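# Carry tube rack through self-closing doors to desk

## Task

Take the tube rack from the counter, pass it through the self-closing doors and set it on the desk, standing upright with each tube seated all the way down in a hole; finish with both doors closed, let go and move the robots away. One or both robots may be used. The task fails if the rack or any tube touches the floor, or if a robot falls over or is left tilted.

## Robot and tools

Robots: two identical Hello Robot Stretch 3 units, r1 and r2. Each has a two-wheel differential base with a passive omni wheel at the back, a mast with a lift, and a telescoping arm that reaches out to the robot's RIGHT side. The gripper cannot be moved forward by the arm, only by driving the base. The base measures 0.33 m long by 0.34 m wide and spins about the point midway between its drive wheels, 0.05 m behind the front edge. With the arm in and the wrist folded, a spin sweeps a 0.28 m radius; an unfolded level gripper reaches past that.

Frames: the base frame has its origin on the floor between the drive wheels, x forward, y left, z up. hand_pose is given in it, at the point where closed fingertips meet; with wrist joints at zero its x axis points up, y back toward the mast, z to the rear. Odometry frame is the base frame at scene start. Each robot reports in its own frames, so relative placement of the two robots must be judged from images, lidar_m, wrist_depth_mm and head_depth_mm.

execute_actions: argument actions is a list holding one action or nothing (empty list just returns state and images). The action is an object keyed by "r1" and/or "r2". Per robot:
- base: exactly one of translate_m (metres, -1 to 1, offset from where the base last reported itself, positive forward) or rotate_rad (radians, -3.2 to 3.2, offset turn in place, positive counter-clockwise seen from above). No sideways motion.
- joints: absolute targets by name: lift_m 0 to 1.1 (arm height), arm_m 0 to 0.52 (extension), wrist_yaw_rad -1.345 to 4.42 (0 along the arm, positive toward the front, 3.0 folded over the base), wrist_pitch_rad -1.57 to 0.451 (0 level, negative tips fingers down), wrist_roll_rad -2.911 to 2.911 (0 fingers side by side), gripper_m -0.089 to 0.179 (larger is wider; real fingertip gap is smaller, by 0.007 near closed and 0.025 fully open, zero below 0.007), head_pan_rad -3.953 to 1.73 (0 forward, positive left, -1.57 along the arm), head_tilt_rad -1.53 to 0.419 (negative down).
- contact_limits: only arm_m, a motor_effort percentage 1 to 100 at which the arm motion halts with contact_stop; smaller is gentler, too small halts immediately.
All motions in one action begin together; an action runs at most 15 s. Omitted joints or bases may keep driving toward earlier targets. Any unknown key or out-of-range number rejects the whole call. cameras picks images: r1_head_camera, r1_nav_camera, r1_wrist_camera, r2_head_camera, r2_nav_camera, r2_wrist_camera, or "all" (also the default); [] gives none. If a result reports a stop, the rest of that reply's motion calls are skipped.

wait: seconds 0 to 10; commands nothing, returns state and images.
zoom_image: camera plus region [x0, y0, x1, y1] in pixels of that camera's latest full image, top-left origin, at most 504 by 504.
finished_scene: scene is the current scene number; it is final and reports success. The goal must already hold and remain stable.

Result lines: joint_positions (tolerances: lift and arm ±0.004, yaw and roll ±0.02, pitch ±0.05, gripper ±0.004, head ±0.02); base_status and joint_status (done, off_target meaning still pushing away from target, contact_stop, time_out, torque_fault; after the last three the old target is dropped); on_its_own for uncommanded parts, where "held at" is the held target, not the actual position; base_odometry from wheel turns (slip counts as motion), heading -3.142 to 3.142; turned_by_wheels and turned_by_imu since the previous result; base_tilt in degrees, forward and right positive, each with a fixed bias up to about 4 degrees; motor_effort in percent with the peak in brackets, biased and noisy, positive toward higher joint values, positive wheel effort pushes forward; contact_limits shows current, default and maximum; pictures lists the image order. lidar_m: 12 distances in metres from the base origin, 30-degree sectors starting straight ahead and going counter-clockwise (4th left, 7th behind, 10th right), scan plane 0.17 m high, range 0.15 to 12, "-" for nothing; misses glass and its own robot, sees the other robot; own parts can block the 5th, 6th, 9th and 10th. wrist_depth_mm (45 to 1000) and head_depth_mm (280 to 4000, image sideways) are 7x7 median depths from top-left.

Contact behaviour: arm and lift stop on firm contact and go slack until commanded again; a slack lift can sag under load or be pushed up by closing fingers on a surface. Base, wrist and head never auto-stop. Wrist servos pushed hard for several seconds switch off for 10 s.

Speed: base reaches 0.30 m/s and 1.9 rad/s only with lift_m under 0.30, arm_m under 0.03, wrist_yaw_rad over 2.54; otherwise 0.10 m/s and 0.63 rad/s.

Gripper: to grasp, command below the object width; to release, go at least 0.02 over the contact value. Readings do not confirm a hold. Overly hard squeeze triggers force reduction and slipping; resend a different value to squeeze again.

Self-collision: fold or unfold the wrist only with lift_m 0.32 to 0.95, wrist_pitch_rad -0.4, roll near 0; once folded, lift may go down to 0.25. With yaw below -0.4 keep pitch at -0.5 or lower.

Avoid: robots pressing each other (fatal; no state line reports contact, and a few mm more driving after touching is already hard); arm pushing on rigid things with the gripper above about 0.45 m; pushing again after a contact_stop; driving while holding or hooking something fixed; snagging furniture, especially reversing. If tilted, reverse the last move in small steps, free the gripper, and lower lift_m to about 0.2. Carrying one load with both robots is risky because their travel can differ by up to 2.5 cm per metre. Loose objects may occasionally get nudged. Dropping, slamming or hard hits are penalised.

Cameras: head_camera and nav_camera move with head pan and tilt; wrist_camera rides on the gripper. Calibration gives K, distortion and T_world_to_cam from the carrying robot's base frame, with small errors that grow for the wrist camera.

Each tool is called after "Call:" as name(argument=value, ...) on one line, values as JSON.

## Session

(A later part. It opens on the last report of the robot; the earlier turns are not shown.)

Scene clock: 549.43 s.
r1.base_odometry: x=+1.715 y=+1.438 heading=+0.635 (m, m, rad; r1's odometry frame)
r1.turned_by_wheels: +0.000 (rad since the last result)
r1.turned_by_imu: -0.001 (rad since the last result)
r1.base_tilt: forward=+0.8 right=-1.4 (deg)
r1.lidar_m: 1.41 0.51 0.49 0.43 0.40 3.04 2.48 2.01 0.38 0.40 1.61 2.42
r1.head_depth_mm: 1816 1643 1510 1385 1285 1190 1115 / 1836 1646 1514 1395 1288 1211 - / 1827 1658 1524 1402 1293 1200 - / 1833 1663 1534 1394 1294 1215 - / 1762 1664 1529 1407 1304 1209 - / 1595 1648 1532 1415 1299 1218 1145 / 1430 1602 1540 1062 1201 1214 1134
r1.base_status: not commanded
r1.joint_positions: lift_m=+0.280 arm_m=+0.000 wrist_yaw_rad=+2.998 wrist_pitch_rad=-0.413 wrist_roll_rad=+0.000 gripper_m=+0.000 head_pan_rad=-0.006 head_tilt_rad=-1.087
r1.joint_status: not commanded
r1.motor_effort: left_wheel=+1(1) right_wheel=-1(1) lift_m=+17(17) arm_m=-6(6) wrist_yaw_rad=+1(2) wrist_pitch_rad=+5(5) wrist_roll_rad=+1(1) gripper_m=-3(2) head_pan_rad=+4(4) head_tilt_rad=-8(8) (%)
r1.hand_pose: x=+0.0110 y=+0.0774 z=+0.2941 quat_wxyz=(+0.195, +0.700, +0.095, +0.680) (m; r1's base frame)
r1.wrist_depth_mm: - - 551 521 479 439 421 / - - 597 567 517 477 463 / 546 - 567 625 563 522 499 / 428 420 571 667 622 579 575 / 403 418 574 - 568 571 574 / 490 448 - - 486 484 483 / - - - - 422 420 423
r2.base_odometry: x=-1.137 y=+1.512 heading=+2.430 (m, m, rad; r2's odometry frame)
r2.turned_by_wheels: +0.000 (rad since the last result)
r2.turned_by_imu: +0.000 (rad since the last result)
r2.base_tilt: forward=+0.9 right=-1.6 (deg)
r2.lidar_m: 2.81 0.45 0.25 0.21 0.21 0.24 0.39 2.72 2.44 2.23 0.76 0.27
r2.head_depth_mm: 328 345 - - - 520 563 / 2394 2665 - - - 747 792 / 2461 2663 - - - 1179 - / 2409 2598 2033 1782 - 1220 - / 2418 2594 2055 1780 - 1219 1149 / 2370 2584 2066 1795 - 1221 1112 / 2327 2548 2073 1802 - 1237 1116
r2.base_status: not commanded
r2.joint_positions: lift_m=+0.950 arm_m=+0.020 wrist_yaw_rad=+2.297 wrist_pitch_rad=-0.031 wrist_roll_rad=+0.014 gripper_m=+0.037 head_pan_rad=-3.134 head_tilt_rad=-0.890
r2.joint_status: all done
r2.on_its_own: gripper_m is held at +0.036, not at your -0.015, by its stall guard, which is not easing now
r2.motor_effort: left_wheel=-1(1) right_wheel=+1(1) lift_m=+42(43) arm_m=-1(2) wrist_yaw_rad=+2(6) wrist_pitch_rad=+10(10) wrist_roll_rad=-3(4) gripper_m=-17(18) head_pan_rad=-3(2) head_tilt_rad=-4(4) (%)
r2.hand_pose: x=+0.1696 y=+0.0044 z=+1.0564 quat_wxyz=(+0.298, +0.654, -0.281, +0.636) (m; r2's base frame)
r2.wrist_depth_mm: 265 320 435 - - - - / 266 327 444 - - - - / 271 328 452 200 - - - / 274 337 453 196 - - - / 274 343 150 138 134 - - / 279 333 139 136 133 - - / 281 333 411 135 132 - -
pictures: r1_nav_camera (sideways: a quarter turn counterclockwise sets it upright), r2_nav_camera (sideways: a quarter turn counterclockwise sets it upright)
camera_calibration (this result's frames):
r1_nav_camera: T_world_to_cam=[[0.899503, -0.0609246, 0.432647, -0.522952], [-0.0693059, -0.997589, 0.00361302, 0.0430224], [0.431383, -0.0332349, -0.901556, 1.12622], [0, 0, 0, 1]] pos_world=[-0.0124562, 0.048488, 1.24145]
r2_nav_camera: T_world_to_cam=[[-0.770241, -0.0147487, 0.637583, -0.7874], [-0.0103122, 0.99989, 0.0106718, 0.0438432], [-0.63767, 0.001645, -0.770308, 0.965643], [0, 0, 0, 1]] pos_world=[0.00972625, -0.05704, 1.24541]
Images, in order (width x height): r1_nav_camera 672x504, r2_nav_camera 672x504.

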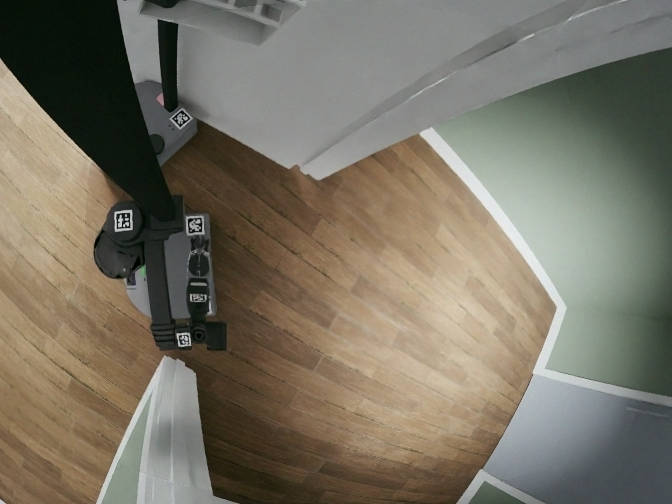

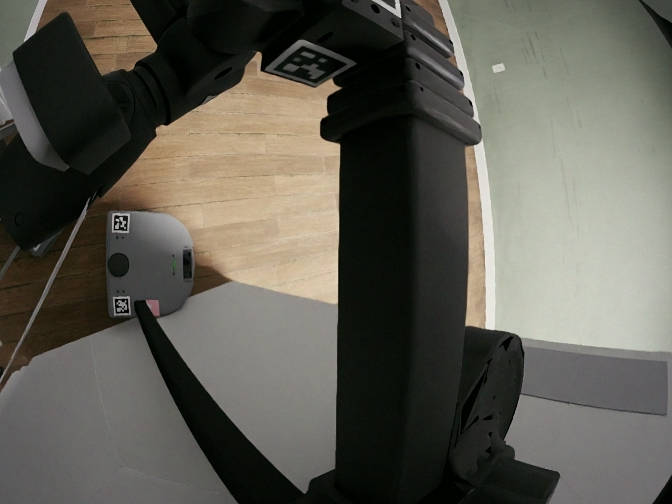

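Call:
execute_actions(actions=[{"r1":{"base":{"translate_m":0.2}}}], cameras=[])

Call:
execute_actions(actions=[{"r1":{"base":{"rotate_rad":-0.3}}}], cameras=["r1_nav_camera"])

Scene clock: 554.03 s.
r1.base_odometry: x=+1.876 y=+1.557 heading=+0.635 (m, m, rad; r1's odometry frame)
r1.turned_by_wheels: +0.000 (rad since the last result)
r1.turned_by_imu: +0.001 (rad since the last result)
r1.base_tilt: forward=+0.8 right=-1.4 (deg)
r1.lidar_m: 1.26 0.43 0.39 0.40 0.50 3.18 2.64 0.50 0.48 1.18 1.82 2.26
r1.head_depth_mm: 1813 1644 1504 1385 1293 1194 1117 / 1822 1668 1519 1392 1290 1210 - / 1814 1666 1512 1386 1288 1207 - / 1785 1656 1531 1400 1298 1215 - / 1593 1679 1530 1409 1303 1214 - / 1397 1611 1534 1410 1302 1209 1147 / 1268 1422 1505 1396 1063 1140 1140
r1.base_status: done
r1.joint_positions: lift_m=+0.280 arm_m=+0.000 wrist_yaw_rad=+2.998 wrist_pitch_rad=-0.413 wrist_roll_rad=+0.000 gripper_m=+0.000 head_pan_rad=-0.006 head_tilt_rad=-1.087
r1.joint_status: not commanded
r1.motor_effort: left_wheel=+1(9) right_wheel=-1(4) lift_m=+17(17) arm_m=-6(6) wrist_yaw_rad=+2(2) wrist_pitch_rad=+5(5) wrist_roll_rad=+1(1) gripper_m=-2(3) head_pan_rad=+4(4) head_tilt_rad=-9(8) (%)
r1.hand_pose: x=+0.0110 y=+0.0774 z=+0.2941 quat_wxyz=(+0.195, +0.700, +0.095, +0.680) (m; r1's base frame)
r1.wrist_depth_mm: 595 - 462 420 399 374 782 / 660 - 509 459 437 416 825 / 542 - 575 506 474 471 848 / 460 517 636 560 530 664 696 / 482 557 593 - 564 569 574 / 488 503 - - 482 492 486 / - - - - 423 426 423
r2.base_odometry: x=-1.137 y=+1.512 heading=+2.430 (m, m, rad; r2's odometry frame)
r2.turned_by_wheels: +0.000 (rad since the last result)
r2.turned_by_imu: +0.000 (rad since the last result)
r2.base_tilt: forward=+0.9 right=-1.7 (deg)
r2.lidar_m: 0.37 0.45 0.25 0.21 0.21 0.24 0.39 2.72 2.45 2.23 0.76 0.76
r2.head_depth_mm: 327 345 - - - 519 563 / 2375 2667 - - - 747 793 / 2450 2681 - - - 1184 - / 2445 2614 2031 1790 - 1221 - / 2418 2600 2047 1784 - 1218 1151 / 2373 2574 2053 1784 - 1225 1110 / 2364 2576 2070 1792 - 1236 1113
r2.base_status: not commanded
r2.joint_positions: lift_m=+0.950 arm_m=+0.020 wrist_yaw_rad=+2.297 wrist_pitch_rad=-0.031 wrist_roll_rad=+0.014 gripper_m=+0.037 head_pan_rad=-3.134 head_tilt_rad=-0.890
r2.joint_status: not commanded
r2.on_its_own: gripper_m is held at +0.036, not at your -0.015, by its stall guard, which is not easing now
r2.motor_effort: left_wheel=-1(1) right_wheel=+1(1) lift_m=+42(42) arm_m=-1(2) wrist_yaw_rad=+2(1) wrist_pitch_rad=+10(10) wrist_roll_rad=-3(3) gripper_m=-18(17) head_pan_rad=-2(1) head_tilt_rad=-4(3) (%)
r2.hand_pose: x=+0.1696 y=+0.0044 z=+1.0564 quat_wxyz=(+0.298, +0.654, -0.281, +0.636) (m; r2's base frame)
r2.wrist_depth_mm: 265 325 435 - - 296 - / 266 326 440 - - 297 - / 271 330 447 199 - - - / 272 337 450 196 - - - / 276 337 150 137 134 - - / 279 332 139 136 133 - - / 280 336 418 135 132 - -
pictures: none
No camera images: the call's "cameras" was empty. Leave "cameras" out to get every camera's image.

Scene clock: 555.60 s.
r1.base_odometry: x=+1.876 y=+1.557 heading=+0.335 (m, m, rad; r1's odometry frame)
r1.turned_by_wheels: -0.300 (rad since the last result)
r1.turned_by_imu: -0.299 (rad since the last result)
r1.base_tilt: forward=+0.7 right=-1.5 (deg)
r1.lidar_m: 1.71 1.10 0.41 0.39 0.44 0.50 3.23 2.31 0.48 1.09 1.35 2.26
r1.head_depth_mm: 1853 1644 1505 1379 1280 1192 1123 / 1854 1668 1509 1385 1291 1215 - / 1828 1666 1518 1381 1287 1204 - / 1852 1649 1516 1406 1304 1212 - / 1860 1665 1527 1421 1298 1218 - / 1854 1671 1551 1410 1302 1208 1146 / 1694 1692 1545 1412 1317 1185 1133
r1.base_status: done
r1.joint_positions: lift_m=+0.280 arm_m=+0.000 wrist_yaw_rad=+2.998 wrist_pitch_rad=-0.413 wrist_roll_rad=+0.000 gripper_m=+0.000 head_pan_rad=-0.006 head_tilt_rad=-1.087
r1.joint_status: not commanded
r1.motor_effort: left_wheel=+2(9) right_wheel=-1(5) lift_m=+17(17) arm_m=-6(6) wrist_yaw_rad=+2(2) wrist_pitch_rad=+5(5) wrist_roll_rad=+1(1) gripper_m=-2(2) head_pan_rad=+4(4) head_tilt_rad=-9(9) (%)
r1.hand_pose: x=+0.0110 y=+0.0774 z=+0.2941 quat_wxyz=(+0.195, +0.700, +0.095, +0.680) (m; r1's base frame)
r1.wrist_depth_mm: 414 - 405 415 426 906 870 / 455 - 439 455 471 976 929 / 502 - 488 505 790 880 882 / 540 568 543 560 647 695 697 / 513 571 583 - 577 572 573 / 493 502 - - 490 487 489 / - - - - 426 421 423
r2.base_odometry: x=-1.137 y=+1.512 heading=+2.430 (m, m, rad; r2's odometry frame)
r2.turned_by_wheels: +0.000 (rad since the last result)
r2.turned_by_imu: +0.000 (rad since the last result)
r2.base_tilt: forward=+0.9 right=-1.7 (deg)
r2.lidar_m: 0.40 0.45 0.25 0.21 0.21 0.24 0.39 2.72 2.45 2.23 0.75 0.76
r2.head_depth_mm: 328 345 - - - 520 562 / 2402 2686 - - - 745 792 / 2442 2673 - - - 1180 - / 2444 2620 2030 1770 - 1219 - / 2422 2612 2066 1780 - 1216 1148 / 2373 2588 2073 1783 - 1224 1111 / 2359 2549 2084 1798 - 1239 1116
r2.base_status: not commanded
r2.joint_positions: lift_m=+0.950 arm_m=+0.020 wrist_yaw_rad=+2.297 wrist_pitch_rad=-0.031 wrist_roll_rad=+0.014 gripper_m=+0.037 head_pan_rad=-3.134 head_tilt_rad=-0.890
r2.joint_status: not commanded
r2.on_its_own: gripper_m is held at +0.036, not at your -0.015, by its stall guard, which is not easing now
r2.motor_effort: left_wheel=-1(1) right_wheel=+1(1) lift_m=+42(42) arm_m=-2(2) wrist_yaw_rad=+2(3) wrist_pitch_rad=+10(10) wrist_roll_rad=-3(4) gripper_m=-17(18) head_pan_rad=-2(2) head_tilt_rad=-4(4) (%)
r2.hand_pose: x=+0.1696 y=+0.0044 z=+1.0564 quat_wxyz=(+0.298, +0.654, -0.281, +0.636) (m; r2's base frame)
r2.wrist_depth_mm: 267 324 438 - - - - / 270 325 440 - - - - / 268 330 445 200 - - - / 273 338 451 197 - - - / 275 341 150 138 135 - - / 279 333 139 136 133 - - / 281 329 414 135 132 - -
pictures: r1_nav_camera (sideways: a quarter turn counterclockwise sets it upright)
camera_calibration (this result's frames):
r1_nav_camera: T_world_to_cam=[[0.899512, -0.0609173, 0.432628, -0.522927], [-0.0692977, -0.997589, 0.00361432, 0.0430207], [0.431365, -0.0332313, -0.901565, 1.12624], [0, 0, 0, 1]] pos_world=[-0.0124578, 0.0484879, 1.24145]
Images, in order (width x height): r1_nav_camera 672x504.

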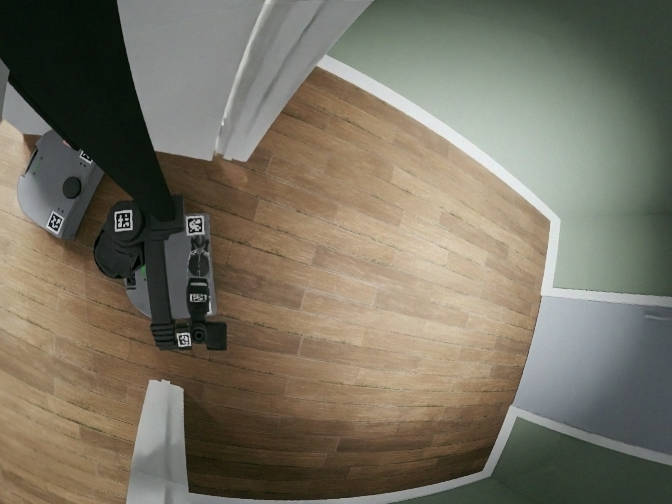

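Call:
execute_actions(actions=[{"r1":{"base":{"translate_m":0.8},"joints":{"head_tilt_rad":-0.8}}}], cameras=["r1_nav_camera"])

Scene clock: 563.07 s.
r1.base_odometry: x=+2.631 y=+1.820 heading=+0.335 (m, m, rad; r1's odometry frame)
r1.turned_by_wheels: +0.000 (rad since the last result)
r1.turned_by_imu: +0.006 (rad since the last result)
r1.base_tilt: forward=+0.7 right=-1.4 (deg)
r1.lidar_m: 1.20 0.78 0.71 0.72 0.77 0.70 1.25 1.05 1.37 1.39 1.66 1.51
r1.head_depth_mm: 1351 1544 1784 1668 1448 1278 1142 / 1408 1608 1834 1667 1449 1288 1150 / 1459 1674 1904 1682 1460 1288 1153 / 1485 1738 1936 1702 1463 1293 1146 / 1484 1672 1853 1690 1478 1305 1161 / 1261 1367 1487 1604 1472 1303 1165 / 1076 1152 1241 1340 1405 1310 1166
r1.base_status: done
r1.joint_positions: lift_m=+0.280 arm_m=+0.000 wrist_yaw_rad=+2.998 wrist_pitch_rad=-0.413 wrist_roll_rad=+0.000 gripper_m=+0.000 head_pan_rad=-0.006 head_tilt_rad=-0.802
r1.joint_status: all done
r1.motor_effort: left_wheel=+1(10) right_wheel=+0(4) lift_m=+17(17) arm_m=-6(6) wrist_yaw_rad=+2(1) wrist_pitch_rad=+5(5) wrist_roll_rad=+1(1) gripper_m=-3(2) head_pan_rad=+4(4) head_tilt_rad=+1(34) (%)
r1.hand_pose: x=+0.0110 y=+0.0774 z=+0.2941 quat_wxyz=(+0.195, +0.700, +0.095, +0.680) (m; r1's base frame)
r1.wrist_depth_mm: 674 - 750 724 680 654 625 / 710 - 837 789 753 705 666 / 735 - 879 832 783 760 719 / 681 681 688 698 702 694 691 / 577 571 591 - 574 576 568 / 494 501 - - 484 485 490 / - - - - 425 418 426
r2.base_odometry: x=-1.137 y=+1.512 heading=+2.430 (m, m, rad; r2's odometry frame)
r2.turned_by_wheels: +0.000 (rad since the last result)
r2.turned_by_imu: +0.000 (rad since the last result)
r2.base_tilt: forward=+1.0 right=-1.7 (deg)
r2.lidar_m: 2.81 0.45 0.25 0.21 0.21 0.24 0.39 2.72 2.44 2.22 0.76 0.76
r2.head_depth_mm: 328 345 - - - 520 563 / 2408 2665 - - - 746 792 / 2459 2674 - - - 1182 - / 2422 2592 2051 1775 - 1222 - / 2395 2593 2051 1784 - 1219 1147 / 2388 2590 2067 1798 - 1225 1110 / 2351 2577 2070 1800 - 1235 1113
r2.base_status: not commanded
r2.joint_positions: lift_m=+0.950 arm_m=+0.020 wrist_yaw_rad=+2.297 wrist_pitch_rad=-0.031 wrist_roll_rad=+0.014 gripper_m=+0.037 head_pan_rad=-3.134 head_tilt_rad=-0.890
r2.joint_status: not commanded
r2.on_its_own: gripper_m is held at +0.036, not at your -0.015, by its stall guard, which is not easing now
r2.motor_effort: left_wheel=-1(1) right_wheel=+1(1) lift_m=+42(42) arm_m=-1(2) wrist_yaw_rad=+1(2) wrist_pitch_rad=+10(10) wrist_roll_rad=-3(3) gripper_m=-18(17) head_pan_rad=-2(2) head_tilt_rad=-4(4) (%)
r2.hand_pose: x=+0.1696 y=+0.0044 z=+1.0564 quat_wxyz=(+0.298, +0.654, -0.281, +0.636) (m; r2's base frame)
r2.wrist_depth_mm: 263 325 438 - - - - / 266 327 443 - - - - / 270 335 448 198 - - - / 271 333 457 195 - - - / 278 339 151 137 135 - - / 279 334 139 136 134 - - / 281 336 414 135 133 - -
pictures: r1_nav_camera (sideways: a quarter turn counterclockwise sets it upright)
camera_calibration (this result's frames):
r1_nav_camera: T_world_to_cam=[[0.741515, -0.059907, 0.668256, -0.82893], [-0.0677785, -0.997599, -0.0142227, 0.0662352], [0.667504, -0.034747, -0.743795, 0.919703], [0, 0, 0, 1]] pos_world=[0.00524895, 0.0483744, 1.23895]
Images, in order (width x height): r1_nav_camera 672x504.

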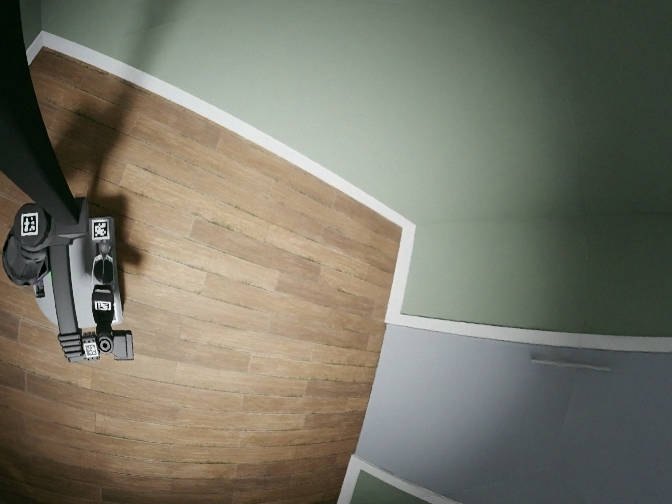

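Call:
execute_actions(actions=[{"r1":{"base":{"rotate_rad":-0.95}},"r2":{"base":{"rotate_rad":0.2},"joints":{"head_pan_rad":0,"head_tilt_rad":-0.8}}}], cameras=[])

Call:
execute_actions(actions=[{"r1":{"base":{"translate_m":0.8}},"r2":{"base":{"translate_m":0.5}}}], cameras=["r1_nav_camera","r2_nav_camera"])

Scene clock: 587.53 s.
r1.base_odometry: x=+2.631 y=+1.820 heading=-0.615 (m, m, rad; r1's odometry frame)
r1.turned_by_wheels: -0.950 (rad since the last result)
r1.turned_by_imu: -0.945 (rad since the last result)
r1.base_tilt: forward=+0.6 right=-1.5 (deg)
r1.lidar_m: 1.59 1.51 1.06 0.75 0.72 0.73 0.74 0.70 3.57 1.05 1.37 1.41
r1.head_depth_mm: 1605 1793 1907 1659 1448 1284 1149 / 1791 1994 1986 1657 1445 1281 1152 / 1825 2094 1985 1690 1464 1287 1163 / 1692 1954 1990 1701 1455 1284 1155 / 1586 1824 1960 1700 1474 1298 1160 / 1521 1701 1918 1725 1477 1301 1165 / 1440 1599 1802 1701 1488 1311 1172
r1.base_status: done
r1.joint_positions: lift_m=+0.280 arm_m=+0.000 wrist_yaw_rad=+2.998 wrist_pitch_rad=-0.413 wrist_roll_rad=+0.000 gripper_m=+0.000 head_pan_rad=-0.006 head_tilt_rad=-0.802
r1.joint_status: not commanded
r1.motor_effort: left_wheel=+1(9) right_wheel=-1(4) lift_m=+18(17) arm_m=-6(6) wrist_yaw_rad=+1(2) wrist_pitch_rad=+5(5) wrist_roll_rad=+1(0) gripper_m=-2(3) head_pan_rad=+4(4) head_tilt_rad=+1(2) (%)
r1.hand_pose: x=+0.0110 y=+0.0774 z=+0.2941 quat_wxyz=(+0.195, +0.700, +0.095, +0.680) (m; r1's base frame)
r1.wrist_depth_mm: 547 - 774 952 - - - / 588 - 832 - - - - / 631 - 846 879 891 877 885 / 645 687 700 689 685 689 688 / 578 571 597 - 571 571 576 / 491 504 - - 484 486 486 / - - - - 426 421 424
r2.base_odometry: x=-1.137 y=+1.512 heading=+2.630 (m, m, rad; r2's odometry frame)
r2.turned_by_wheels: +0.200 (rad since the last result)
r2.turned_by_imu: +0.196 (rad since the last result)
r2.base_tilt: forward=+0.9 right=-1.7 (deg)
r2.lidar_m: 1.26 0.31 0.21 0.19 0.19 0.24 2.70 2.83 2.29 1.54 0.75 1.77
r2.head_depth_mm: 2379 2672 2319 1821 1508 1285 1125 / 2427 2707 2299 1812 1587 1261 1123 / 2440 2722 2314 1829 - - 1125 / 2459 2767 2311 1660 - - 1108 / 2474 2740 1462 1611 - - 1113 / 2384 2664 2252 1904 312 843 867 / 2056 2090 2119 711 637 605 574
r2.base_status: done
r2.joint_positions: lift_m=+0.950 arm_m=+0.020 wrist_yaw_rad=+2.298 wrist_pitch_rad=-0.031 wrist_roll_rad=+0.014 gripper_m=+0.037 head_pan_rad=-0.007 head_tilt_rad=-0.803
r2.joint_status: all done
r2.on_its_own: gripper_m is held at +0.036, not at your -0.015, by its stall guard, which is not easing now
r2.motor_effort: left_wheel=-2(5) right_wheel=+1(5) lift_m=+42(42) arm_m=-2(1) wrist_yaw_rad=+2(2) wrist_pitch_rad=+10(10) wrist_roll_rad=-3(4) gripper_m=-18(17) head_pan_rad=+2(32) head_tilt_rad=+1(8) (%)
r2.hand_pose: x=+0.1695 y=+0.0045 z=+1.0564 quat_wxyz=(+0.298, +0.654, -0.281, +0.636) (m; r2's base frame)
r2.wrist_depth_mm: 230 271 343 461 - - - / 230 275 353 483 - - - / 236 280 355 199 - - - / 238 283 367 197 - - - / 242 287 151 137 135 - - / 246 283 138 136 133 - - / 247 287 344 135 132 - -
pictures: none
No camera images: the call's "cameras" was empty. Leave "cameras" out to get every camera's image.

Scene clock: 593.57 s.
r1.base_odometry: x=+3.285 y=+1.358 heading=-0.615 (m, m, rad; r1's odometry frame)
r1.turned_by_wheels: +0.000 (rad since the last result)
r1.turned_by_imu: +0.007 (rad since the last result)
r1.base_tilt: forward=+0.7 right=-1.4 (deg)
r1.lidar_m: 0.89 0.85 0.87 1.16 1.15 1.17 1.48 1.44 1.39 0.99 0.94 0.97
r1.head_depth_mm: 1096 1220 1370 1562 1448 1275 1151 / 1063 1245 1473 1640 1448 1287 1151 / 983 1142 1361 1602 1461 1284 1164 / 923 1059 1247 1489 1472 1295 1149 / 869 982 1133 1340 1454 1289 1158 / 808 916 1053 1233 1423 1299 1174 / 774 866 983 1143 1341 1306 1173
r1.base_status: done
r1.joint_positions: lift_m=+0.280 arm_m=+0.000 wrist_yaw_rad=+2.998 wrist_pitch_rad=-0.413 wrist_roll_rad=+0.000 gripper_m=+0.000 head_pan_rad=-0.006 head_tilt_rad=-0.802
r1.joint_status: not commanded
r1.motor_effort: left_wheel=+1(10) right_wheel=-1(3) lift_m=+18(17) arm_m=-6(6) wrist_yaw_rad=+2(2) wrist_pitch_rad=+6(5) wrist_roll_rad=+0(1) gripper_m=-2(2) head_pan_rad=+4(4) head_tilt_rad=+2(2) (%)
r1.hand_pose: x=+0.0110 y=+0.0774 z=+0.2941 quat_wxyz=(+0.195, +0.700, +0.095, +0.680) (m; r1's base frame)
r1.wrist_depth_mm: 847 - - - 947 760 651 / 920 - - - - 820 694 / 883 - 885 884 886 838 725 / 690 679 683 694 691 688 688 / 575 573 587 - 571 576 570 / 488 500 - - 484 492 486 / - - - - 424 425 427
r2.base_odometry: x=-1.573 y=+1.757 heading=+2.630 (m, m, rad; r2's odometry frame)
r2.turned_by_wheels: +0.000 (rad since the last result)
r2.turned_by_imu: +0.002 (rad since the last result)
r2.base_tilt: forward=+0.9 right=-1.7 (deg)
r2.lidar_m: 1.45 1.21 0.30 0.24 0.23 0.24 0.32 3.08 2.31 0.61 1.28 1.80
r2.head_depth_mm: 1959 2244 2122 1758 1508 1282 1118 / 1890 2261 2070 1683 1582 1259 1121 / 1992 2234 2070 1720 - - 1126 / 2002 2301 2306 1844 - - 1106 / 2034 2322 2318 1831 - - 1114 / 2054 2342 2327 1917 312 1300 1126 / 1972 2035 2084 1852 1530 1303 1137
r2.base_status: done
r2.joint_positions: lift_m=+0.950 arm_m=+0.020 wrist_yaw_rad=+2.298 wrist_pitch_rad=-0.031 wrist_roll_rad=+0.014 gripper_m=+0.037 head_pan_rad=-0.007 head_tilt_rad=-0.803
r2.joint_status: not commanded
r2.on_its_own: gripper_m is held at +0.036, not at your -0.015, by its stall guard, which is not easing now
r2.motor_effort: left_wheel=-1(3) right_wheel=-2(10) lift_m=+42(42) arm_m=-2(1) wrist_yaw_rad=+2(3) wrist_pitch_rad=+10(11) wrist_roll_rad=-3(3) gripper_m=-18(18) head_pan_rad=+3(3) head_tilt_rad=+1(1) (%)
r2.hand_pose: x=+0.1695 y=+0.0045 z=+1.0564 quat_wxyz=(+0.298, +0.654, -0.281, +0.636) (m; r2's base frame)
r2.wrist_depth_mm: 753 850 - - - - - / 754 867 - - - - - / 728 898 - 198 - - - / 307 902 - 196 - - - / 313 913 151 138 135 - - / 320 903 138 136 133 - - / 319 916 - 135 132 - -
pictures: r1_nav_camera (sideways: a quarter turn counterclockwise sets it upright), r2_nav_camera (sideways: a quarter turn counterclockwise sets it upright)
camera_calibration (this result's frames):
r1_nav_camera: T_world_to_cam=[[0.741438, -0.0599065, 0.668342, -0.829043], [-0.0677768, -0.997599, -0.0142299, 0.0662446], [0.66759, -0.0347475, -0.743718, 0.919601], [0, 0, 0, 1]] pos_world=[0.00525628, 0.0483743, 1.23895]
r2_nav_camera: T_world_to_cam=[[0.711937, 0.00355326, 0.702234, -0.880687], [-0.00569934, -0.999925, 0.0108376, 0.043598], [0.70222, -0.011718, -0.711863, 0.881466], [0, 0, 0, 1]] pos_world=[0.00825886, 0.057053, 1.24546]
Images, in order (width x height): r1_nav_camera 672x504, r2_nav_camera 672x504.

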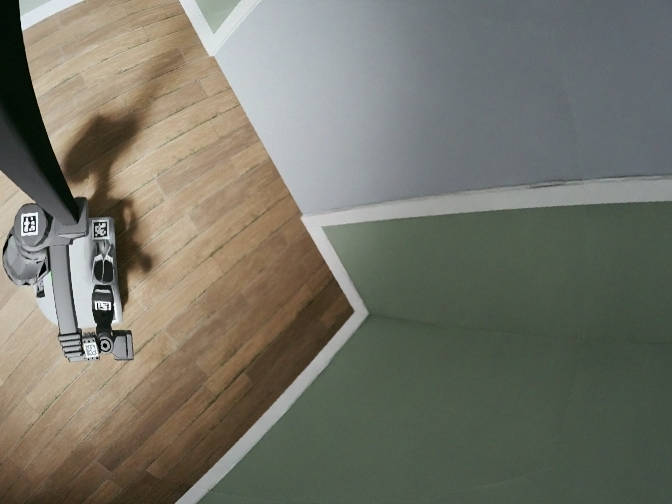

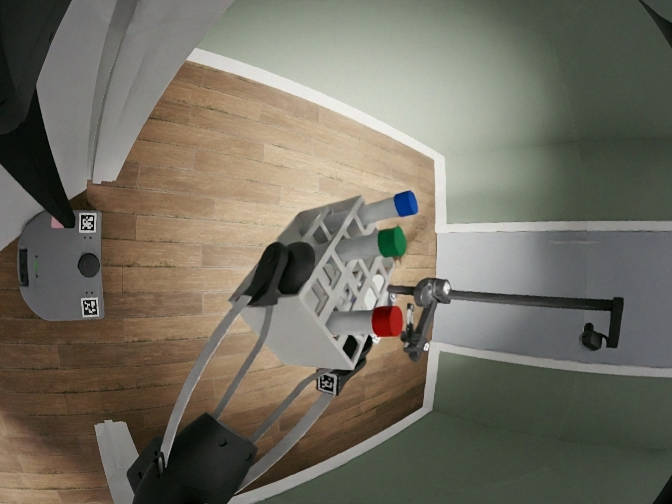

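Call:
execute_actions(actions=[{"r1":{"base":{"rotate_rad":-0.3}},"r2":{"base":{"translate_m":0.45}}}], cameras=[])

Call:
execute_actions(actions=[{"r1":{"base":{"translate_m":0.4}}}], cameras=[])

Call:
execute_actions(actions=[{"r1":{"base":{"rotate_rad":-2.09},"joints":{"lift_m":0.6}}}], cameras=["r1_nav_camera","r2_nav_camera"])

Scene clock: 604.50 s.
r1.base_odometry: x=+3.285 y=+1.358 heading=-0.914 (m, m, rad; r1's odometry frame)
r1.turned_by_wheels: -0.300 (rad since the last result)
r1.turned_by_imu: -0.300 (rad since the last result)
r1.base_tilt: forward=+0.6 right=-1.5 (deg)
r1.lidar_m: 1.03 0.85 0.85 0.94 1.14 1.14 1.27 1.00 1.41 1.15 0.95 0.95
r1.head_depth_mm: 910 1021 1164 1357 1445 1278 1139 / 970 1098 1253 1496 1449 1290 1159 / 1037 1191 1401 1601 1449 1277 1152 / 1122 1300 1527 1684 1467 1299 1159 / 1104 1235 1418 1606 1473 1295 1161 / 994 1104 1238 1418 1481 1297 1163 / 910 1001 1108 1247 1399 1302 1169
r1.base_status: done
r1.joint_positions: lift_m=+0.280 arm_m=+0.000 wrist_yaw_rad=+2.998 wrist_pitch_rad=-0.413 wrist_roll_rad=+0.000 gripper_m=+0.000 head_pan_rad=-0.006 head_tilt_rad=-0.802
r1.joint_status: not commanded
r1.motor_effort: left_wheel=+2(7) right_wheel=-2(5) lift_m=+17(17) arm_m=-6(6) wrist_yaw_rad=+1(1) wrist_pitch_rad=+5(5) wrist_roll_rad=+1(0) gripper_m=-3(3) head_pan_rad=+4(4) head_tilt_rad=+1(1) (%)
r1.hand_pose: x=+0.0110 y=+0.0774 z=+0.2941 quat_wxyz=(+0.195, +0.700, +0.095, +0.680) (m; r1's base frame)
r1.wrist_depth_mm: 889 - - 960 836 732 660 / 936 - - - 899 791 700 / 884 - 886 877 876 841 750 / 702 680 692 691 693 691 694 / 576 574 590 - 572 567 569 / 484 494 - - 488 493 489 / - - - - 422 425 422
r2.base_odometry: x=-1.965 y=+1.978 heading=+2.630 (m, m, rad; r2's odometry frame)
r2.turned_by_wheels: +0.000 (rad since the last result)
r2.turned_by_imu: +0.001 (rad since the last result)
r2.base_tilt: forward=+1.1 right=-1.7 (deg)
r2.lidar_m: 1.06 1.18 0.89 0.86 0.49 0.46 0.46 0.48 0.68 1.23 1.30 1.02
r2.head_depth_mm: 1568 1787 2056 1473 1438 1283 1126 / 1516 1718 1986 1442 1391 1266 1126 / 1601 1825 2084 1674 - - 1124 / 1603 1838 2124 1844 - - 1109 / 1621 1868 2157 1839 - - 1109 / 1634 1884 2168 1907 312 1303 1133 / 1645 1858 2012 1836 1527 1299 1131
r2.base_status: done
r2.joint_positions: lift_m=+0.950 arm_m=+0.020 wrist_yaw_rad=+2.298 wrist_pitch_rad=-0.031 wrist_roll_rad=+0.014 gripper_m=+0.037 head_pan_rad=-0.007 head_tilt_rad=-0.803
r2.joint_status: not commanded
r2.on_its_own: gripper_m is held at +0.036, not at your -0.015, by its stall guard, which is not easing now
r2.motor_effort: left_wheel=-2(3) right_wheel=+2(6) lift_m=+42(42) arm_m=-2(2) wrist_yaw_rad=+2(2) wrist_pitch_rad=+10(10) wrist_roll_rad=-3(4) gripper_m=-18(18) head_pan_rad=+2(3) head_tilt_rad=+1(1) (%)
r2.hand_pose: x=+0.1695 y=+0.0045 z=+1.0564 quat_wxyz=(+0.298, +0.654, -0.281, +0.636) (m; r2's base frame)
r2.wrist_depth_mm: 713 834 1000 - - - - / 740 847 - - - - - / 737 879 - 200 - - - / 761 877 - 196 - - - / 768 899 150 136 135 - - / 763 885 139 136 133 - - / 781 925 - 135 133 - -
pictures: none
No camera images: the call's "cameras" was empty. Leave "cameras" out to get every camera's image.

Scene clock: 607.50 s.
r1.base_odometry: x=+3.529 y=+1.042 heading=-0.914 (m, m, rad; r1's odometry frame)
r1.turned_by_wheels: +0.000 (rad since the last result)
r1.turned_by_imu: +0.003 (rad since the last result)
r1.base_tilt: forward=+0.8 right=-1.5 (deg)
r1.lidar_m: 0.71 0.57 0.58 0.65 1.02 1.44 1.61 1.35 1.48 0.78 0.65 0.64
r1.head_depth_mm: 607 681 776 902 1081 1243 1145 / 648 731 846 998 1212 1288 1149 / 694 796 928 1116 1375 1292 1158 / 745 865 1018 1233 1444 1293 1161 / 747 835 954 1117 1336 1293 1165 / 674 748 842 966 1126 1257 1169 / 615 677 753 849 974 1124 1164
r1.base_status: done
r1.joint_positions: lift_m=+0.280 arm_m=+0.000 wrist_yaw_rad=+2.998 wrist_pitch_rad=-0.413 wrist_roll_rad=+0.000 gripper_m=+0.000 head_pan_rad=-0.006 head_tilt_rad=-0.802
r1.joint_status: not commanded
r1.motor_effort: left_wheel=+1(10) right_wheel=+0(3) lift_m=+17(17) arm_m=-6(6) wrist_yaw_rad=+2(2) wrist_pitch_rad=+5(5) wrist_roll_rad=+1(0) gripper_m=-2(2) head_pan_rad=+4(4) head_tilt_rad=+2(2) (%)
r1.hand_pose: x=+0.0110 y=+0.0774 z=+0.2941 quat_wxyz=(+0.195, +0.700, +0.095, +0.680) (m; r1's base frame)
r1.wrist_depth_mm: - - 788 662 579 515 458 / - - 886 736 633 552 487 / 887 - 878 786 688 585 529 / 690 683 699 702 700 642 557 / 575 572 595 - 571 575 559 / 487 501 - - 484 484 488 / - - - - 423 423 424
r2.base_odometry: x=-1.965 y=+1.978 heading=+2.630 (m, m, rad; r2's odometry frame)
r2.turned_by_wheels: +0.000 (rad since the last result)
r2.turned_by_imu: +0.000 (rad since the last result)
r2.base_tilt: forward=+0.9 right=-1.7 (deg)
r2.lidar_m: 1.86 1.17 0.89 0.87 0.49 0.46 0.46 0.48 0.68 1.24 1.30 1.37
r2.head_depth_mm: 1554 1785 1954 1587 1507 1286 1119 / 1581 1793 2066 1821 1584 1265 1126 / 1583 1825 2094 1821 - - 1124 / 1599 1837 2101 1824 - - 1108 / 1624 1874 2147 1839 - - 1113 / 1641 1880 2174 1906 312 1298 1131 / 1646 1868 2016 1820 1528 1304 1135
r2.base_status: not commanded
r2.joint_positions: lift_m=+0.950 arm_m=+0.020 wrist_yaw_rad=+2.298 wrist_pitch_rad=-0.031 wrist_roll_rad=+0.014 gripper_m=+0.037 head_pan_rad=-0.007 head_tilt_rad=-0.803
r2.joint_status: not commanded
r2.on_its_own: gripper_m is held at +0.036, not at your -0.015, by its stall guard, which is not easing now
r2.motor_effort: left_wheel=-2(1) right_wheel=+2(2) lift_m=+42(42) arm_m=-2(1) wrist_yaw_rad=+2(1) wrist_pitch_rad=+10(10) wrist_roll_rad=-3(3) gripper_m=-18(18) head_pan_rad=+3(3) head_tilt_rad=+1(1) (%)
r2.hand_pose: x=+0.1695 y=+0.0045 z=+1.0564 quat_wxyz=(+0.298, +0.654, -0.281, +0.636) (m; r2's base frame)
r2.wrist_depth_mm: 729 812 990 - - - - / 729 861 - - - - - / 740 873 - 199 - - - / 732 882 - 197 - - - / 782 904 151 137 135 - - / 781 881 138 136 133 - - / 779 879 - 135 133 - -
pictures: none
No camera images: the call's "cameras" was empty. Leave "cameras" out to get every camera's image.

Scene clock: 611.90 s.
r1.base_odometry: x=+3.529 y=+1.042 heading=-3.004 (m, m, rad; r1's odometry frame)
r1.turned_by_wheels: -2.090 (rad since the last result)
r1.turned_by_imu: -2.085 (rad since the last result)
r1.base_tilt: forward=+0.8 right=-1.6 (deg)
r1.lidar_m: 1.47 0.78 0.64 0.64 0.71 0.57 0.57 0.65 1.03 1.44 1.61 1.36
r1.head_depth_mm: 1549 1788 1951 1666 1461 1280 1151 / 1568 1798 1982 1684 1470 1285 1151 / 1514 1738 1923 1677 1458 1292 1156 / 1547 1785 1941 1674 1467 1290 1163 / 1559 1797 1985 1690 1464 1299 1160 / 1558 1738 1870 1693 1489 1308 1164 / 1350 1393 1440 1508 1461 1314 1173
r1.base_status: done
r1.joint_positions: lift_m=+0.600 arm_m=+0.000 wrist_yaw_rad=+2.998 wrist_pitch_rad=-0.414 wrist_roll_rad=+0.000 gripper_m=+0.000 head_pan_rad=-0.006 head_tilt_rad=-0.802
r1.joint_status: all done
r1.motor_effort: left_wheel=+1(8) right_wheel=+0(4) lift_m=+36(39) arm_m=-6(6) wrist_yaw_rad=+1(2) wrist_pitch_rad=+5(5) wrist_roll_rad=+1(1) gripper_m=-2(2) head_pan_rad=+4(4) head_tilt_rad=+1(1) (%)
r1.hand_pose: x=+0.0110 y=+0.0773 z=+0.6132 quat_wxyz=(+0.195, +0.700, +0.095, +0.680) (m; r1's base frame)
r1.wrist_depth_mm: 642 - 643 630 640 627 635 / 674 - 693 698 702 695 690 / 732 - 773 763 768 776 766 / 724 862 868 852 865 862 856 / 723 929 914 - 947 941 956 / 713 875 - 807 869 861 866 / 716 773 765 756 762 750 753
r2.base_odometry: x=-1.965 y=+1.978 heading=+2.630 (m, m, rad; r2's odometry frame)
r2.turned_by_wheels: +0.000 (rad since the last result)
r2.turned_by_imu: +0.000 (rad since the last result)
r2.base_tilt: forward=+1.0 right=-1.6 (deg)
r2.lidar_m: 1.86 1.17 0.89 0.87 0.49 0.46 0.46 0.48 0.68 1.23 1.30 1.37
r2.head_depth_mm: 1562 1782 2046 1684 1507 1284 1122 / 1582 1812 2080 1805 1594 1260 1122 / 1591 1821 2080 1826 - - 1129 / 1597 1845 2095 1836 - - 1111 / 1619 1856 2139 1843 - - 1110 / 1636 1883 2157 1913 312 1295 1132 / 1636 1858 2009 1846 1534 1308 1133
r2.base_status: not commanded
r2.joint_positions: lift_m=+0.950 arm_m=+0.020 wrist_yaw_rad=+2.298 wrist_pitch_rad=-0.031 wrist_roll_rad=+0.014 gripper_m=+0.037 head_pan_rad=-0.007 head_tilt_rad=-0.803
r2.joint_status: not commanded
r2.on_its_own: gripper_m is held at +0.036, not at your -0.015, by its stall guard, which is not easing now
r2.motor_effort: left_wheel=-2(2) right_wheel=+2(2) lift_m=+42(42) arm_m=-2(2) wrist_yaw_rad=+2(2) wrist_pitch_rad=+10(10) wrist_roll_rad=-3(3) gripper_m=-18(18) head_pan_rad=+3(2) head_tilt_rad=+1(1) (%)
r2.hand_pose: x=+0.1695 y=+0.0045 z=+1.0564 quat_wxyz=(+0.298, +0.654, -0.281, +0.636) (m; r2's base frame)
r2.wrist_depth_mm: 693 851 974 - - - - / 723 870 - - - - - / 732 884 - 198 - - - / 767 868 - 197 - - - / 760 894 150 137 134 - - / 785 876 138 136 134 - - / 793 910 - 135 132 - -
pictures: r1_nav_camera (sideways: a quarter turn counterclockwise sets it upright), r2_nav_camera (sideways: a quarter turn counterclockwise sets it upright)
camera_calibration (this result's frames):
r1_nav_camera: T_world_to_cam=[[0.741365, -0.0599059, 0.668422, -0.829146], [-0.067775, -0.997599, -0.0142365, 0.0662532], [0.66767, -0.0347479, -0.743646, 0.919507], [0, 0, 0, 1]] pos_world=[0.00526306, 0.0483743, 1.23895]
r2_nav_camera: T_world_to_cam=[[0.711921, 0.00355573, 0.70225, -0.880708], [-0.00569628, -0.999925, 0.0108377, 0.0435979], [0.702236, -0.0117158, -0.711847, 0.881445], [0, 0, 0, 1]] pos_world=[0.00825995, 0.057053, 1.24546]
Images, in order (width x height): r1_nav_camera 672x504, r2_nav_camera 672x504.

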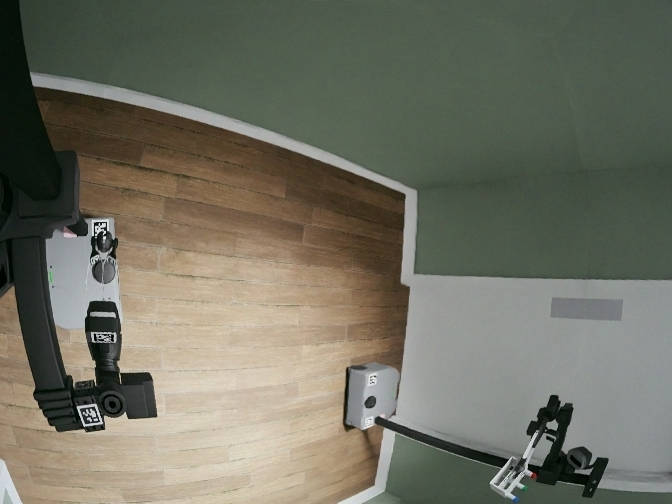

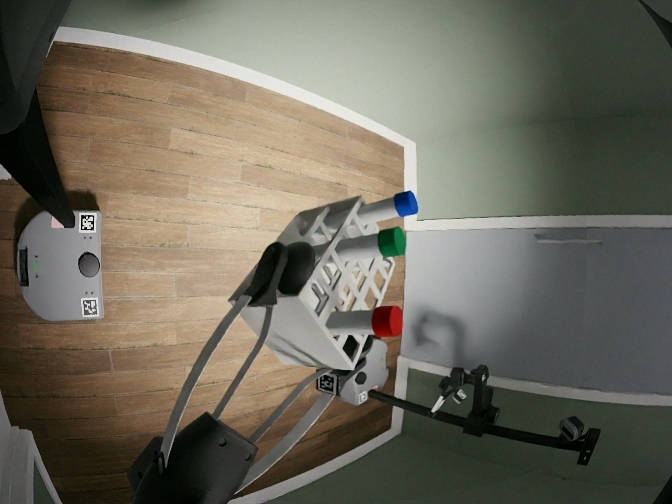

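Call:
execute_actions(actions=[{"r1":{"base":{"rotate_rad":-0.56},"joints":{"wrist_yaw_rad":0.0,"arm_m":0.25,"head_pan_rad":-2.3,"head_tilt_rad":-0.3}}}], cameras=[])

Call:
execute_actions(actions=[{"r1":{"joints":{"wrist_yaw_rad":-1.25,"wrist_pitch_rad":-0.55,"lift_m":1.05,"gripper_m":0.12}}}], cameras=["r1_nav_camera","r1_wrist_camera","r1_head_camera"])

Scene clock: 626.80 s.
r1.base_odometry: x=+3.529 y=+1.042 heading=+2.719 (m, m, rad; r1's odometry frame)
r1.turned_by_wheels: -0.560 (rad since the last result)
r1.turned_by_imu: -0.560 (rad since the last result)
r1.base_tilt: forward=+0.8 right=-1.5 (deg)
r1.lidar_m: 1.36 1.60 0.80 0.65 0.65 0.70 0.57 0.57 0.64 1.00 1.44 1.58
r1.head_depth_mm: 482 508 540 575 615 661 716 / 500 532 565 605 649 701 759 / 523 557 592 636 689 746 811 / 546 583 625 674 727 797 872 / 573 613 657 715 780 852 941 / 602 647 696 757 827 914 1017 / 634 681 739 806 892 989 1115
r1.base_status: done
r1.joint_positions: lift_m=+0.600 arm_m=+0.250 wrist_yaw_rad=+0.003 wrist_pitch_rad=-0.414 wrist_roll_rad=+0.000 gripper_m=+0.000 head_pan_rad=-2.293 head_tilt_rad=-0.309
r1.joint_status: all done
r1.motor_effort: left_wheel=+2(6) right_wheel=-1(3) lift_m=+36(37) arm_m=+5(5) wrist_yaw_rad=-3(4) wrist_pitch_rad=+5(5) wrist_roll_rad=+1(1) gripper_m=-2(2) head_pan_rad=-4(56) head_tilt_rad=+6(46) (%)
r1.hand_pose: x=-0.0208 y=-0.6196 z=+0.6132 quat_wxyz=(+0.693, +0.146, -0.691, -0.144) (m; r1's base frame)
r1.wrist_depth_mm: 755 818 897 925 565 412 326 / 810 886 988 - 605 437 336 / 869 956 - - 636 453 345 / 951 - - - 657 473 360 / 976 - - - 708 497 375 / 877 850 888 822 731 518 384 / 755 766 758 748 726 547 402
r2.base_odometry: x=-1.965 y=+1.978 heading=+2.630 (m, m, rad; r2's odometry frame)
r2.turned_by_wheels: +0.000 (rad since the last result)
r2.turned_by_imu: +0.000 (rad since the last result)
r2.base_tilt: forward=+1.0 right=-1.6 (deg)
r2.lidar_m: 1.86 1.18 0.89 0.87 0.49 0.46 0.46 0.48 0.68 1.23 1.30 1.36
r2.head_depth_mm: 1561 1785 2056 1711 1508 1287 1127 / 1585 1729 2060 1813 1592 1259 1128 / 1598 1796 2101 1820 - - 1124 / 1603 1844 2101 1832 - - 1106 / 1612 1866 2125 1838 - - 1113 / 1631 1886 2162 1902 312 1300 1131 / 1644 1862 2009 1824 1529 1300 1135
r2.base_status: not commanded
r2.joint_positions: lift_m=+0.950 arm_m=+0.020 wrist_yaw_rad=+2.298 wrist_pitch_rad=-0.031 wrist_roll_rad=+0.014 gripper_m=+0.037 head_pan_rad=-0.007 head_tilt_rad=-0.803
r2.joint_status: not commanded
r2.on_its_own: gripper_m is held at +0.036, not at your -0.015, by its stall guard, which is not easing now
r2.motor_effort: left_wheel=-2(2) right_wheel=+2(2) lift_m=+42(42) arm_m=-1(1) wrist_yaw_rad=+1(2) wrist_pitch_rad=+10(10) wrist_roll_rad=-3(3) gripper_m=-18(17) head_pan_rad=+3(3) head_tilt_rad=+1(1) (%)
r2.hand_pose: x=+0.1695 y=+0.0045 z=+1.0564 quat_wxyz=(+0.298, +0.654, -0.281, +0.636) (m; r2's base frame)
r2.wrist_depth_mm: 700 840 991 - - - - / 721 849 - - - - - / 752 872 - 197 - - - / 752 887 - 197 - - - / 777 901 150 137 135 - - / 784 893 139 136 133 - - / 790 907 - 135 132 - -
pictures: none
No camera images: the call's "cameras" was empty. Leave "cameras" out to get every camera's image.

Scene clock: 631.73 s.
r1.base_odometry: x=+3.529 y=+1.042 heading=+2.719 (m, m, rad; r1's odometry frame)
r1.turned_by_wheels: +0.000 (rad since the last result)
r1.turned_by_imu: -0.001 (rad since the last result)
r1.base_tilt: forward=+0.7 right=-1.4 (deg)
r1.lidar_m: 1.36 1.60 0.80 0.65 0.64 0.71 0.58 0.57 0.64 1.00 1.44 1.58
r1.head_depth_mm: 482 510 539 - - - - / 503 531 560 - - - 781 / 523 556 587 - - - 815 / 546 584 618 - - 818 869 / 573 613 654 - - 882 938 / 601 645 681 - - 915 1016 / 635 681 717 - 907 991 1104
r1.base_status: not commanded
r1.joint_positions: lift_m=+1.050 arm_m=+0.250 wrist_yaw_rad=-1.247 wrist_pitch_rad=-0.560 wrist_roll_rad=+0.000 gripper_m=+0.120 head_pan_rad=-2.293 head_tilt_rad=-0.309
r1.joint_status: all done
r1.motor_effort: left_wheel=+1(1) right_wheel=+0(1) lift_m=+36(38) arm_m=+5(5) wrist_yaw_rad=-3(4) wrist_pitch_rad=+4(5) wrist_roll_rad=+1(1) gripper_m=+0(80) head_pan_rad=-5(5) head_tilt_rad=+6(6) (%)
r1.hand_pose: x=-0.2151 y=-0.4595 z=+1.0318 quat_wxyz=(+0.438, -0.238, -0.666, -0.556) (m; r1's base frame)
r1.wrist_depth_mm: 290 296 301 308 315 324 331 / 321 329 338 347 355 366 373 / 364 373 381 396 404 419 419 / 416 427 443 459 467 488 496 / 487 485 518 541 558 576 611 / 576 - 634 666 706 732 763 / 713 769 821 861 917 971 -
r2.base_odometry: x=-1.965 y=+1.978 heading=+2.630 (m, m, rad; r2's odometry frame)
r2.turned_by_wheels: +0.000 (rad since the last result)
r2.turned_by_imu: +0.000 (rad since the last result)
r2.base_tilt: forward=+1.0 right=-1.6 (deg)
r2.lidar_m: 1.86 1.18 0.89 0.87 0.49 0.46 0.45 0.48 0.68 1.24 1.30 1.36
r2.head_depth_mm: 1562 1792 2063 1715 1513 1290 1126 / 1576 1798 2051 1832 1588 1260 1128 / 1594 1820 2085 1833 - - 1130 / 1614 1855 2094 1832 - - 1107 / 1618 1870 2138 1834 - - 1112 / 1630 1872 2168 1904 312 1300 1130 / 1651 1859 2006 1848 1535 1306 1135
r2.base_status: not commanded
r2.joint_positions: lift_m=+0.950 arm_m=+0.020 wrist_yaw_rad=+2.298 wrist_pitch_rad=-0.031 wrist_roll_rad=+0.014 gripper_m=+0.037 head_pan_rad=-0.007 head_tilt_rad=-0.803
r2.joint_status: not commanded
r2.on_its_own: gripper_m is held at +0.036, not at your -0.015, by its stall guard, which is not easing now
r2.motor_effort: left_wheel=-2(2) right_wheel=+2(2) lift_m=+42(42) arm_m=-1(1) wrist_yaw_rad=+1(1) wrist_pitch_rad=+10(10) wrist_roll_rad=-3(3) gripper_m=-18(17) head_pan_rad=+3(2) head_tilt_rad=+1(1) (%)
r2.hand_pose: x=+0.1695 y=+0.0045 z=+1.0564 quat_wxyz=(+0.298, +0.654, -0.281, +0.636) (m; r2's base frame)
r2.wrist_depth_mm: 712 833 - - - - - / 739 842 - - - - - / 736 867 - 199 - - - / 749 875 - 196 - - - / 745 908 151 137 135 - - / 761 912 138 136 133 - - / 796 911 - 135 133 - -
pictures: r1_head_camera (sideways: a quarter turn clockwise sets it upright), r1_nav_camera (sideways: a quarter turn counterclockwise sets it upright), r1_wrist_camera
camera_calibration (this result's frames):
r1_head_camera: T_world_to_cam=[[0.244255, 0.230922, -0.941814, 1.24545], [0.749355, -0.661387, 0.0321776, -0.0457844], [-0.615473, -0.713612, -0.33459, 0.398464], [0, 0, 0, 1]] pos_world=[-0.0246562, -0.0335347, 1.30778]
r1_nav_camera: T_world_to_cam=[[-0.264227, -0.216533, 0.939839, -1.17689], [-0.71762, 0.695192, -0.0415851, 0.10584], [-0.644364, -0.685436, -0.339077, 0.401161], [0, 0, 0, 1]] pos_world=[0.0234796, -0.0534448, 1.24652]
r1_wrist_camera: T_world_to_cam=[[-0.274903, 0.961422, -0.00980391, 0.389711], [0.685418, 0.188813, -0.703244, 0.984191], [-0.674263, -0.200044, -0.710881, 0.659494], [0, 0, 0, 1]] pos_world=[-0.122776, -0.428576, 1.16477]
Images, in order (width x height): r1_head_camera 896x504, r1_nav_camera 672x504, r1_wrist_camera 644x364.

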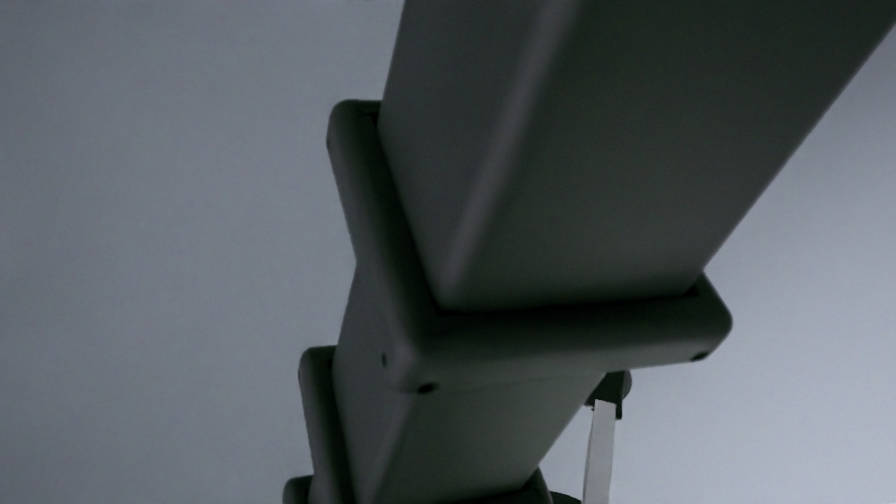

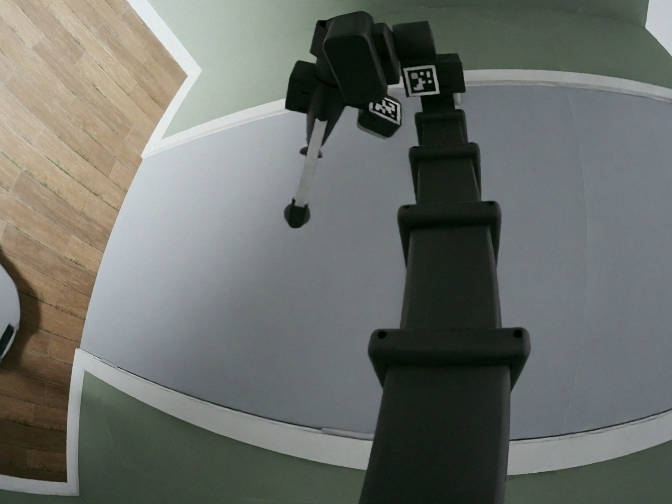

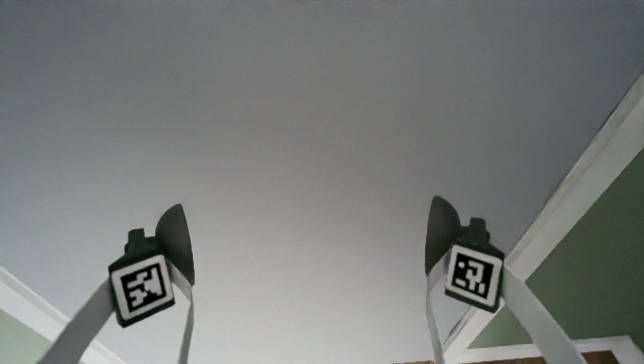

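Call:
execute_actions(actions=[{"r1":{"joints":{"arm_m":0.5}}}], cameras=["r1_nav_camera","r1_wrist_camera"])

Scene clock: 649.37 s.
r1.base_odometry: x=+3.529 y=+1.042 heading=+2.719 (m, m, rad; r1's odometry frame)
r1.turned_by_wheels: +0.000 (rad since the last result)
r1.turned_by_imu: -0.001 (rad since the last result)
r1.base_tilt: forward=+0.8 right=-1.5 (deg)
r1.lidar_m: 1.36 1.60 0.80 0.65 0.64 0.71 0.58 0.57 0.64 1.00 1.44 1.59
r1.head_depth_mm: 483 509 540 - - - - / 501 532 561 - - - 779 / 523 555 588 - - - 811 / 546 583 619 - - 816 875 / 572 613 653 - - 882 942 / 602 647 680 - 853 918 1022 / 634 681 - - 899 988 1117
r1.base_status: not commanded
r1.joint_positions: lift_m=+1.050 arm_m=+0.500 wrist_yaw_rad=-1.247 wrist_pitch_rad=-0.560 wrist_roll_rad=+0.000 gripper_m=+0.120 head_pan_rad=-2.293 head_tilt_rad=-0.309
r1.joint_status: all done
r1.motor_effort: left_wheel=+2(2) right_wheel=-2(2) lift_m=+36(36) arm_m=+4(4) wrist_yaw_rad=-2(3) wrist_pitch_rad=+4(4) wrist_roll_rad=+1(1) gripper_m=+0(0) head_pan_rad=-4(5) head_tilt_rad=+6(6) (%)
r1.hand_pose: x=-0.2151 y=-0.7094 z=+1.0318 quat_wxyz=(+0.437, -0.238, -0.666, -0.556) (m; r1's base frame)
r1.wrist_depth_mm: 209 213 218 223 225 232 237 / 232 236 243 248 254 260 269 / 260 267 274 282 290 297 308 / 282 306 317 325 337 348 360 / 320 332 370 389 398 416 436 / 394 - 458 477 500 527 555 / 514 545 589 622 655 699 731
r2.base_odometry: x=-1.965 y=+1.978 heading=+2.630 (m, m, rad; r2's odometry frame)
r2.turned_by_wheels: +0.000 (rad since the last result)
r2.turned_by_imu: +0.000 (rad since the last result)
r2.base_tilt: forward=+1.0 right=-1.7 (deg)
r2.lidar_m: 1.86 1.18 0.89 0.86 0.49 0.46 0.46 0.48 0.68 1.23 1.30 1.37
r2.head_depth_mm: 1559 1784 2054 1720 1507 1288 1119 / 1577 1809 2071 1818 1583 1263 1125 / 1599 1821 2087 1838 - - 1126 / 1604 1836 2101 1836 - - 1108 / 1623 1868 2118 1845 - - 1110 / 1635 1886 2181 1901 312 1295 1136 / 1646 1864 2007 1840 1524 1299 1136
r2.base_status: not commanded
r2.joint_positions: lift_m=+0.950 arm_m=+0.020 wrist_yaw_rad=+2.298 wrist_pitch_rad=-0.031 wrist_roll_rad=+0.014 gripper_m=+0.037 head_pan_rad=-0.007 head_tilt_rad=-0.803
r2.joint_status: not commanded
r2.on_its_own: gripper_m is held at +0.036, not at your -0.015, by its stall guard, which is not easing now
r2.motor_effort: left_wheel=-2(2) right_wheel=+2(2) lift_m=+42(42) arm_m=-1(2) wrist_yaw_rad=+2(1) wrist_pitch_rad=+10(10) wrist_roll_rad=-3(3) gripper_m=-18(18) head_pan_rad=+2(3) head_tilt_rad=+1(1) (%)
r2.hand_pose: x=+0.1695 y=+0.0045 z=+1.0564 quat_wxyz=(+0.298, +0.654, -0.281, +0.636) (m; r2's base frame)
r2.wrist_depth_mm: 714 827 965 - - - - / 727 846 - - - - - / 749 862 - 198 - - - / 744 892 - 197 - - - / 792 907 151 137 135 - - / 793 899 138 137 133 - - / 800 908 - 135 133 - -
pictures: r1_nav_camera (sideways: a quarter turn counterclockwise sets it upright), r1_wrist_camera
camera_calibration (this result's frames):
r1_nav_camera: T_world_to_cam=[[-0.26425, -0.216505, 0.939839, -1.17689], [-0.717548, 0.695266, -0.0415851, 0.10584], [-0.644435, -0.685369, -0.339077, 0.401162], [0, 0, 0, 1]] pos_world=[0.0234741, -0.0534467, 1.24652]
r1_wrist_camera: T_world_to_cam=[[-0.274534, 0.961527, -0.0098144, 0.630137], [0.685509, 0.188548, -0.703226, 1.0312], [-0.674321, -0.199788, -0.710898, 0.609671], [0, 0, 0, 1]] pos_world=[-0.122789, -0.678519, 1.16477]
Images, in order (width x height): r1_nav_camera 672x504, r1_wrist_camera 644x364.

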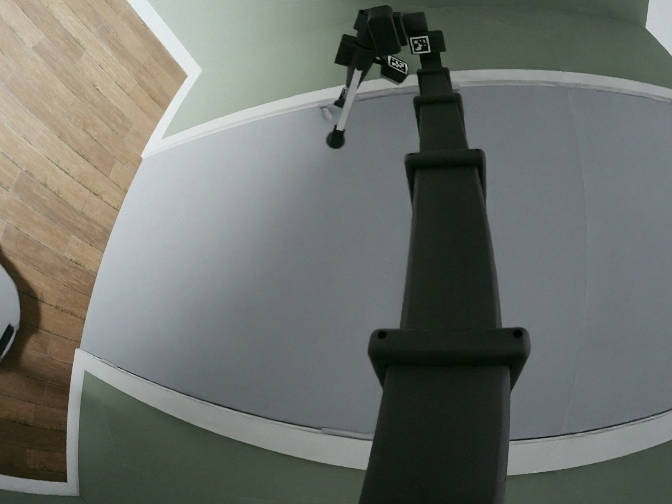

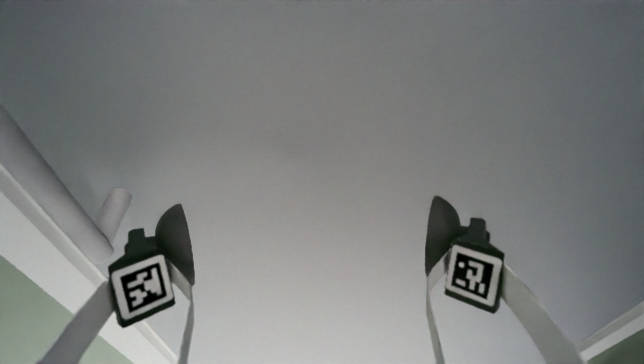

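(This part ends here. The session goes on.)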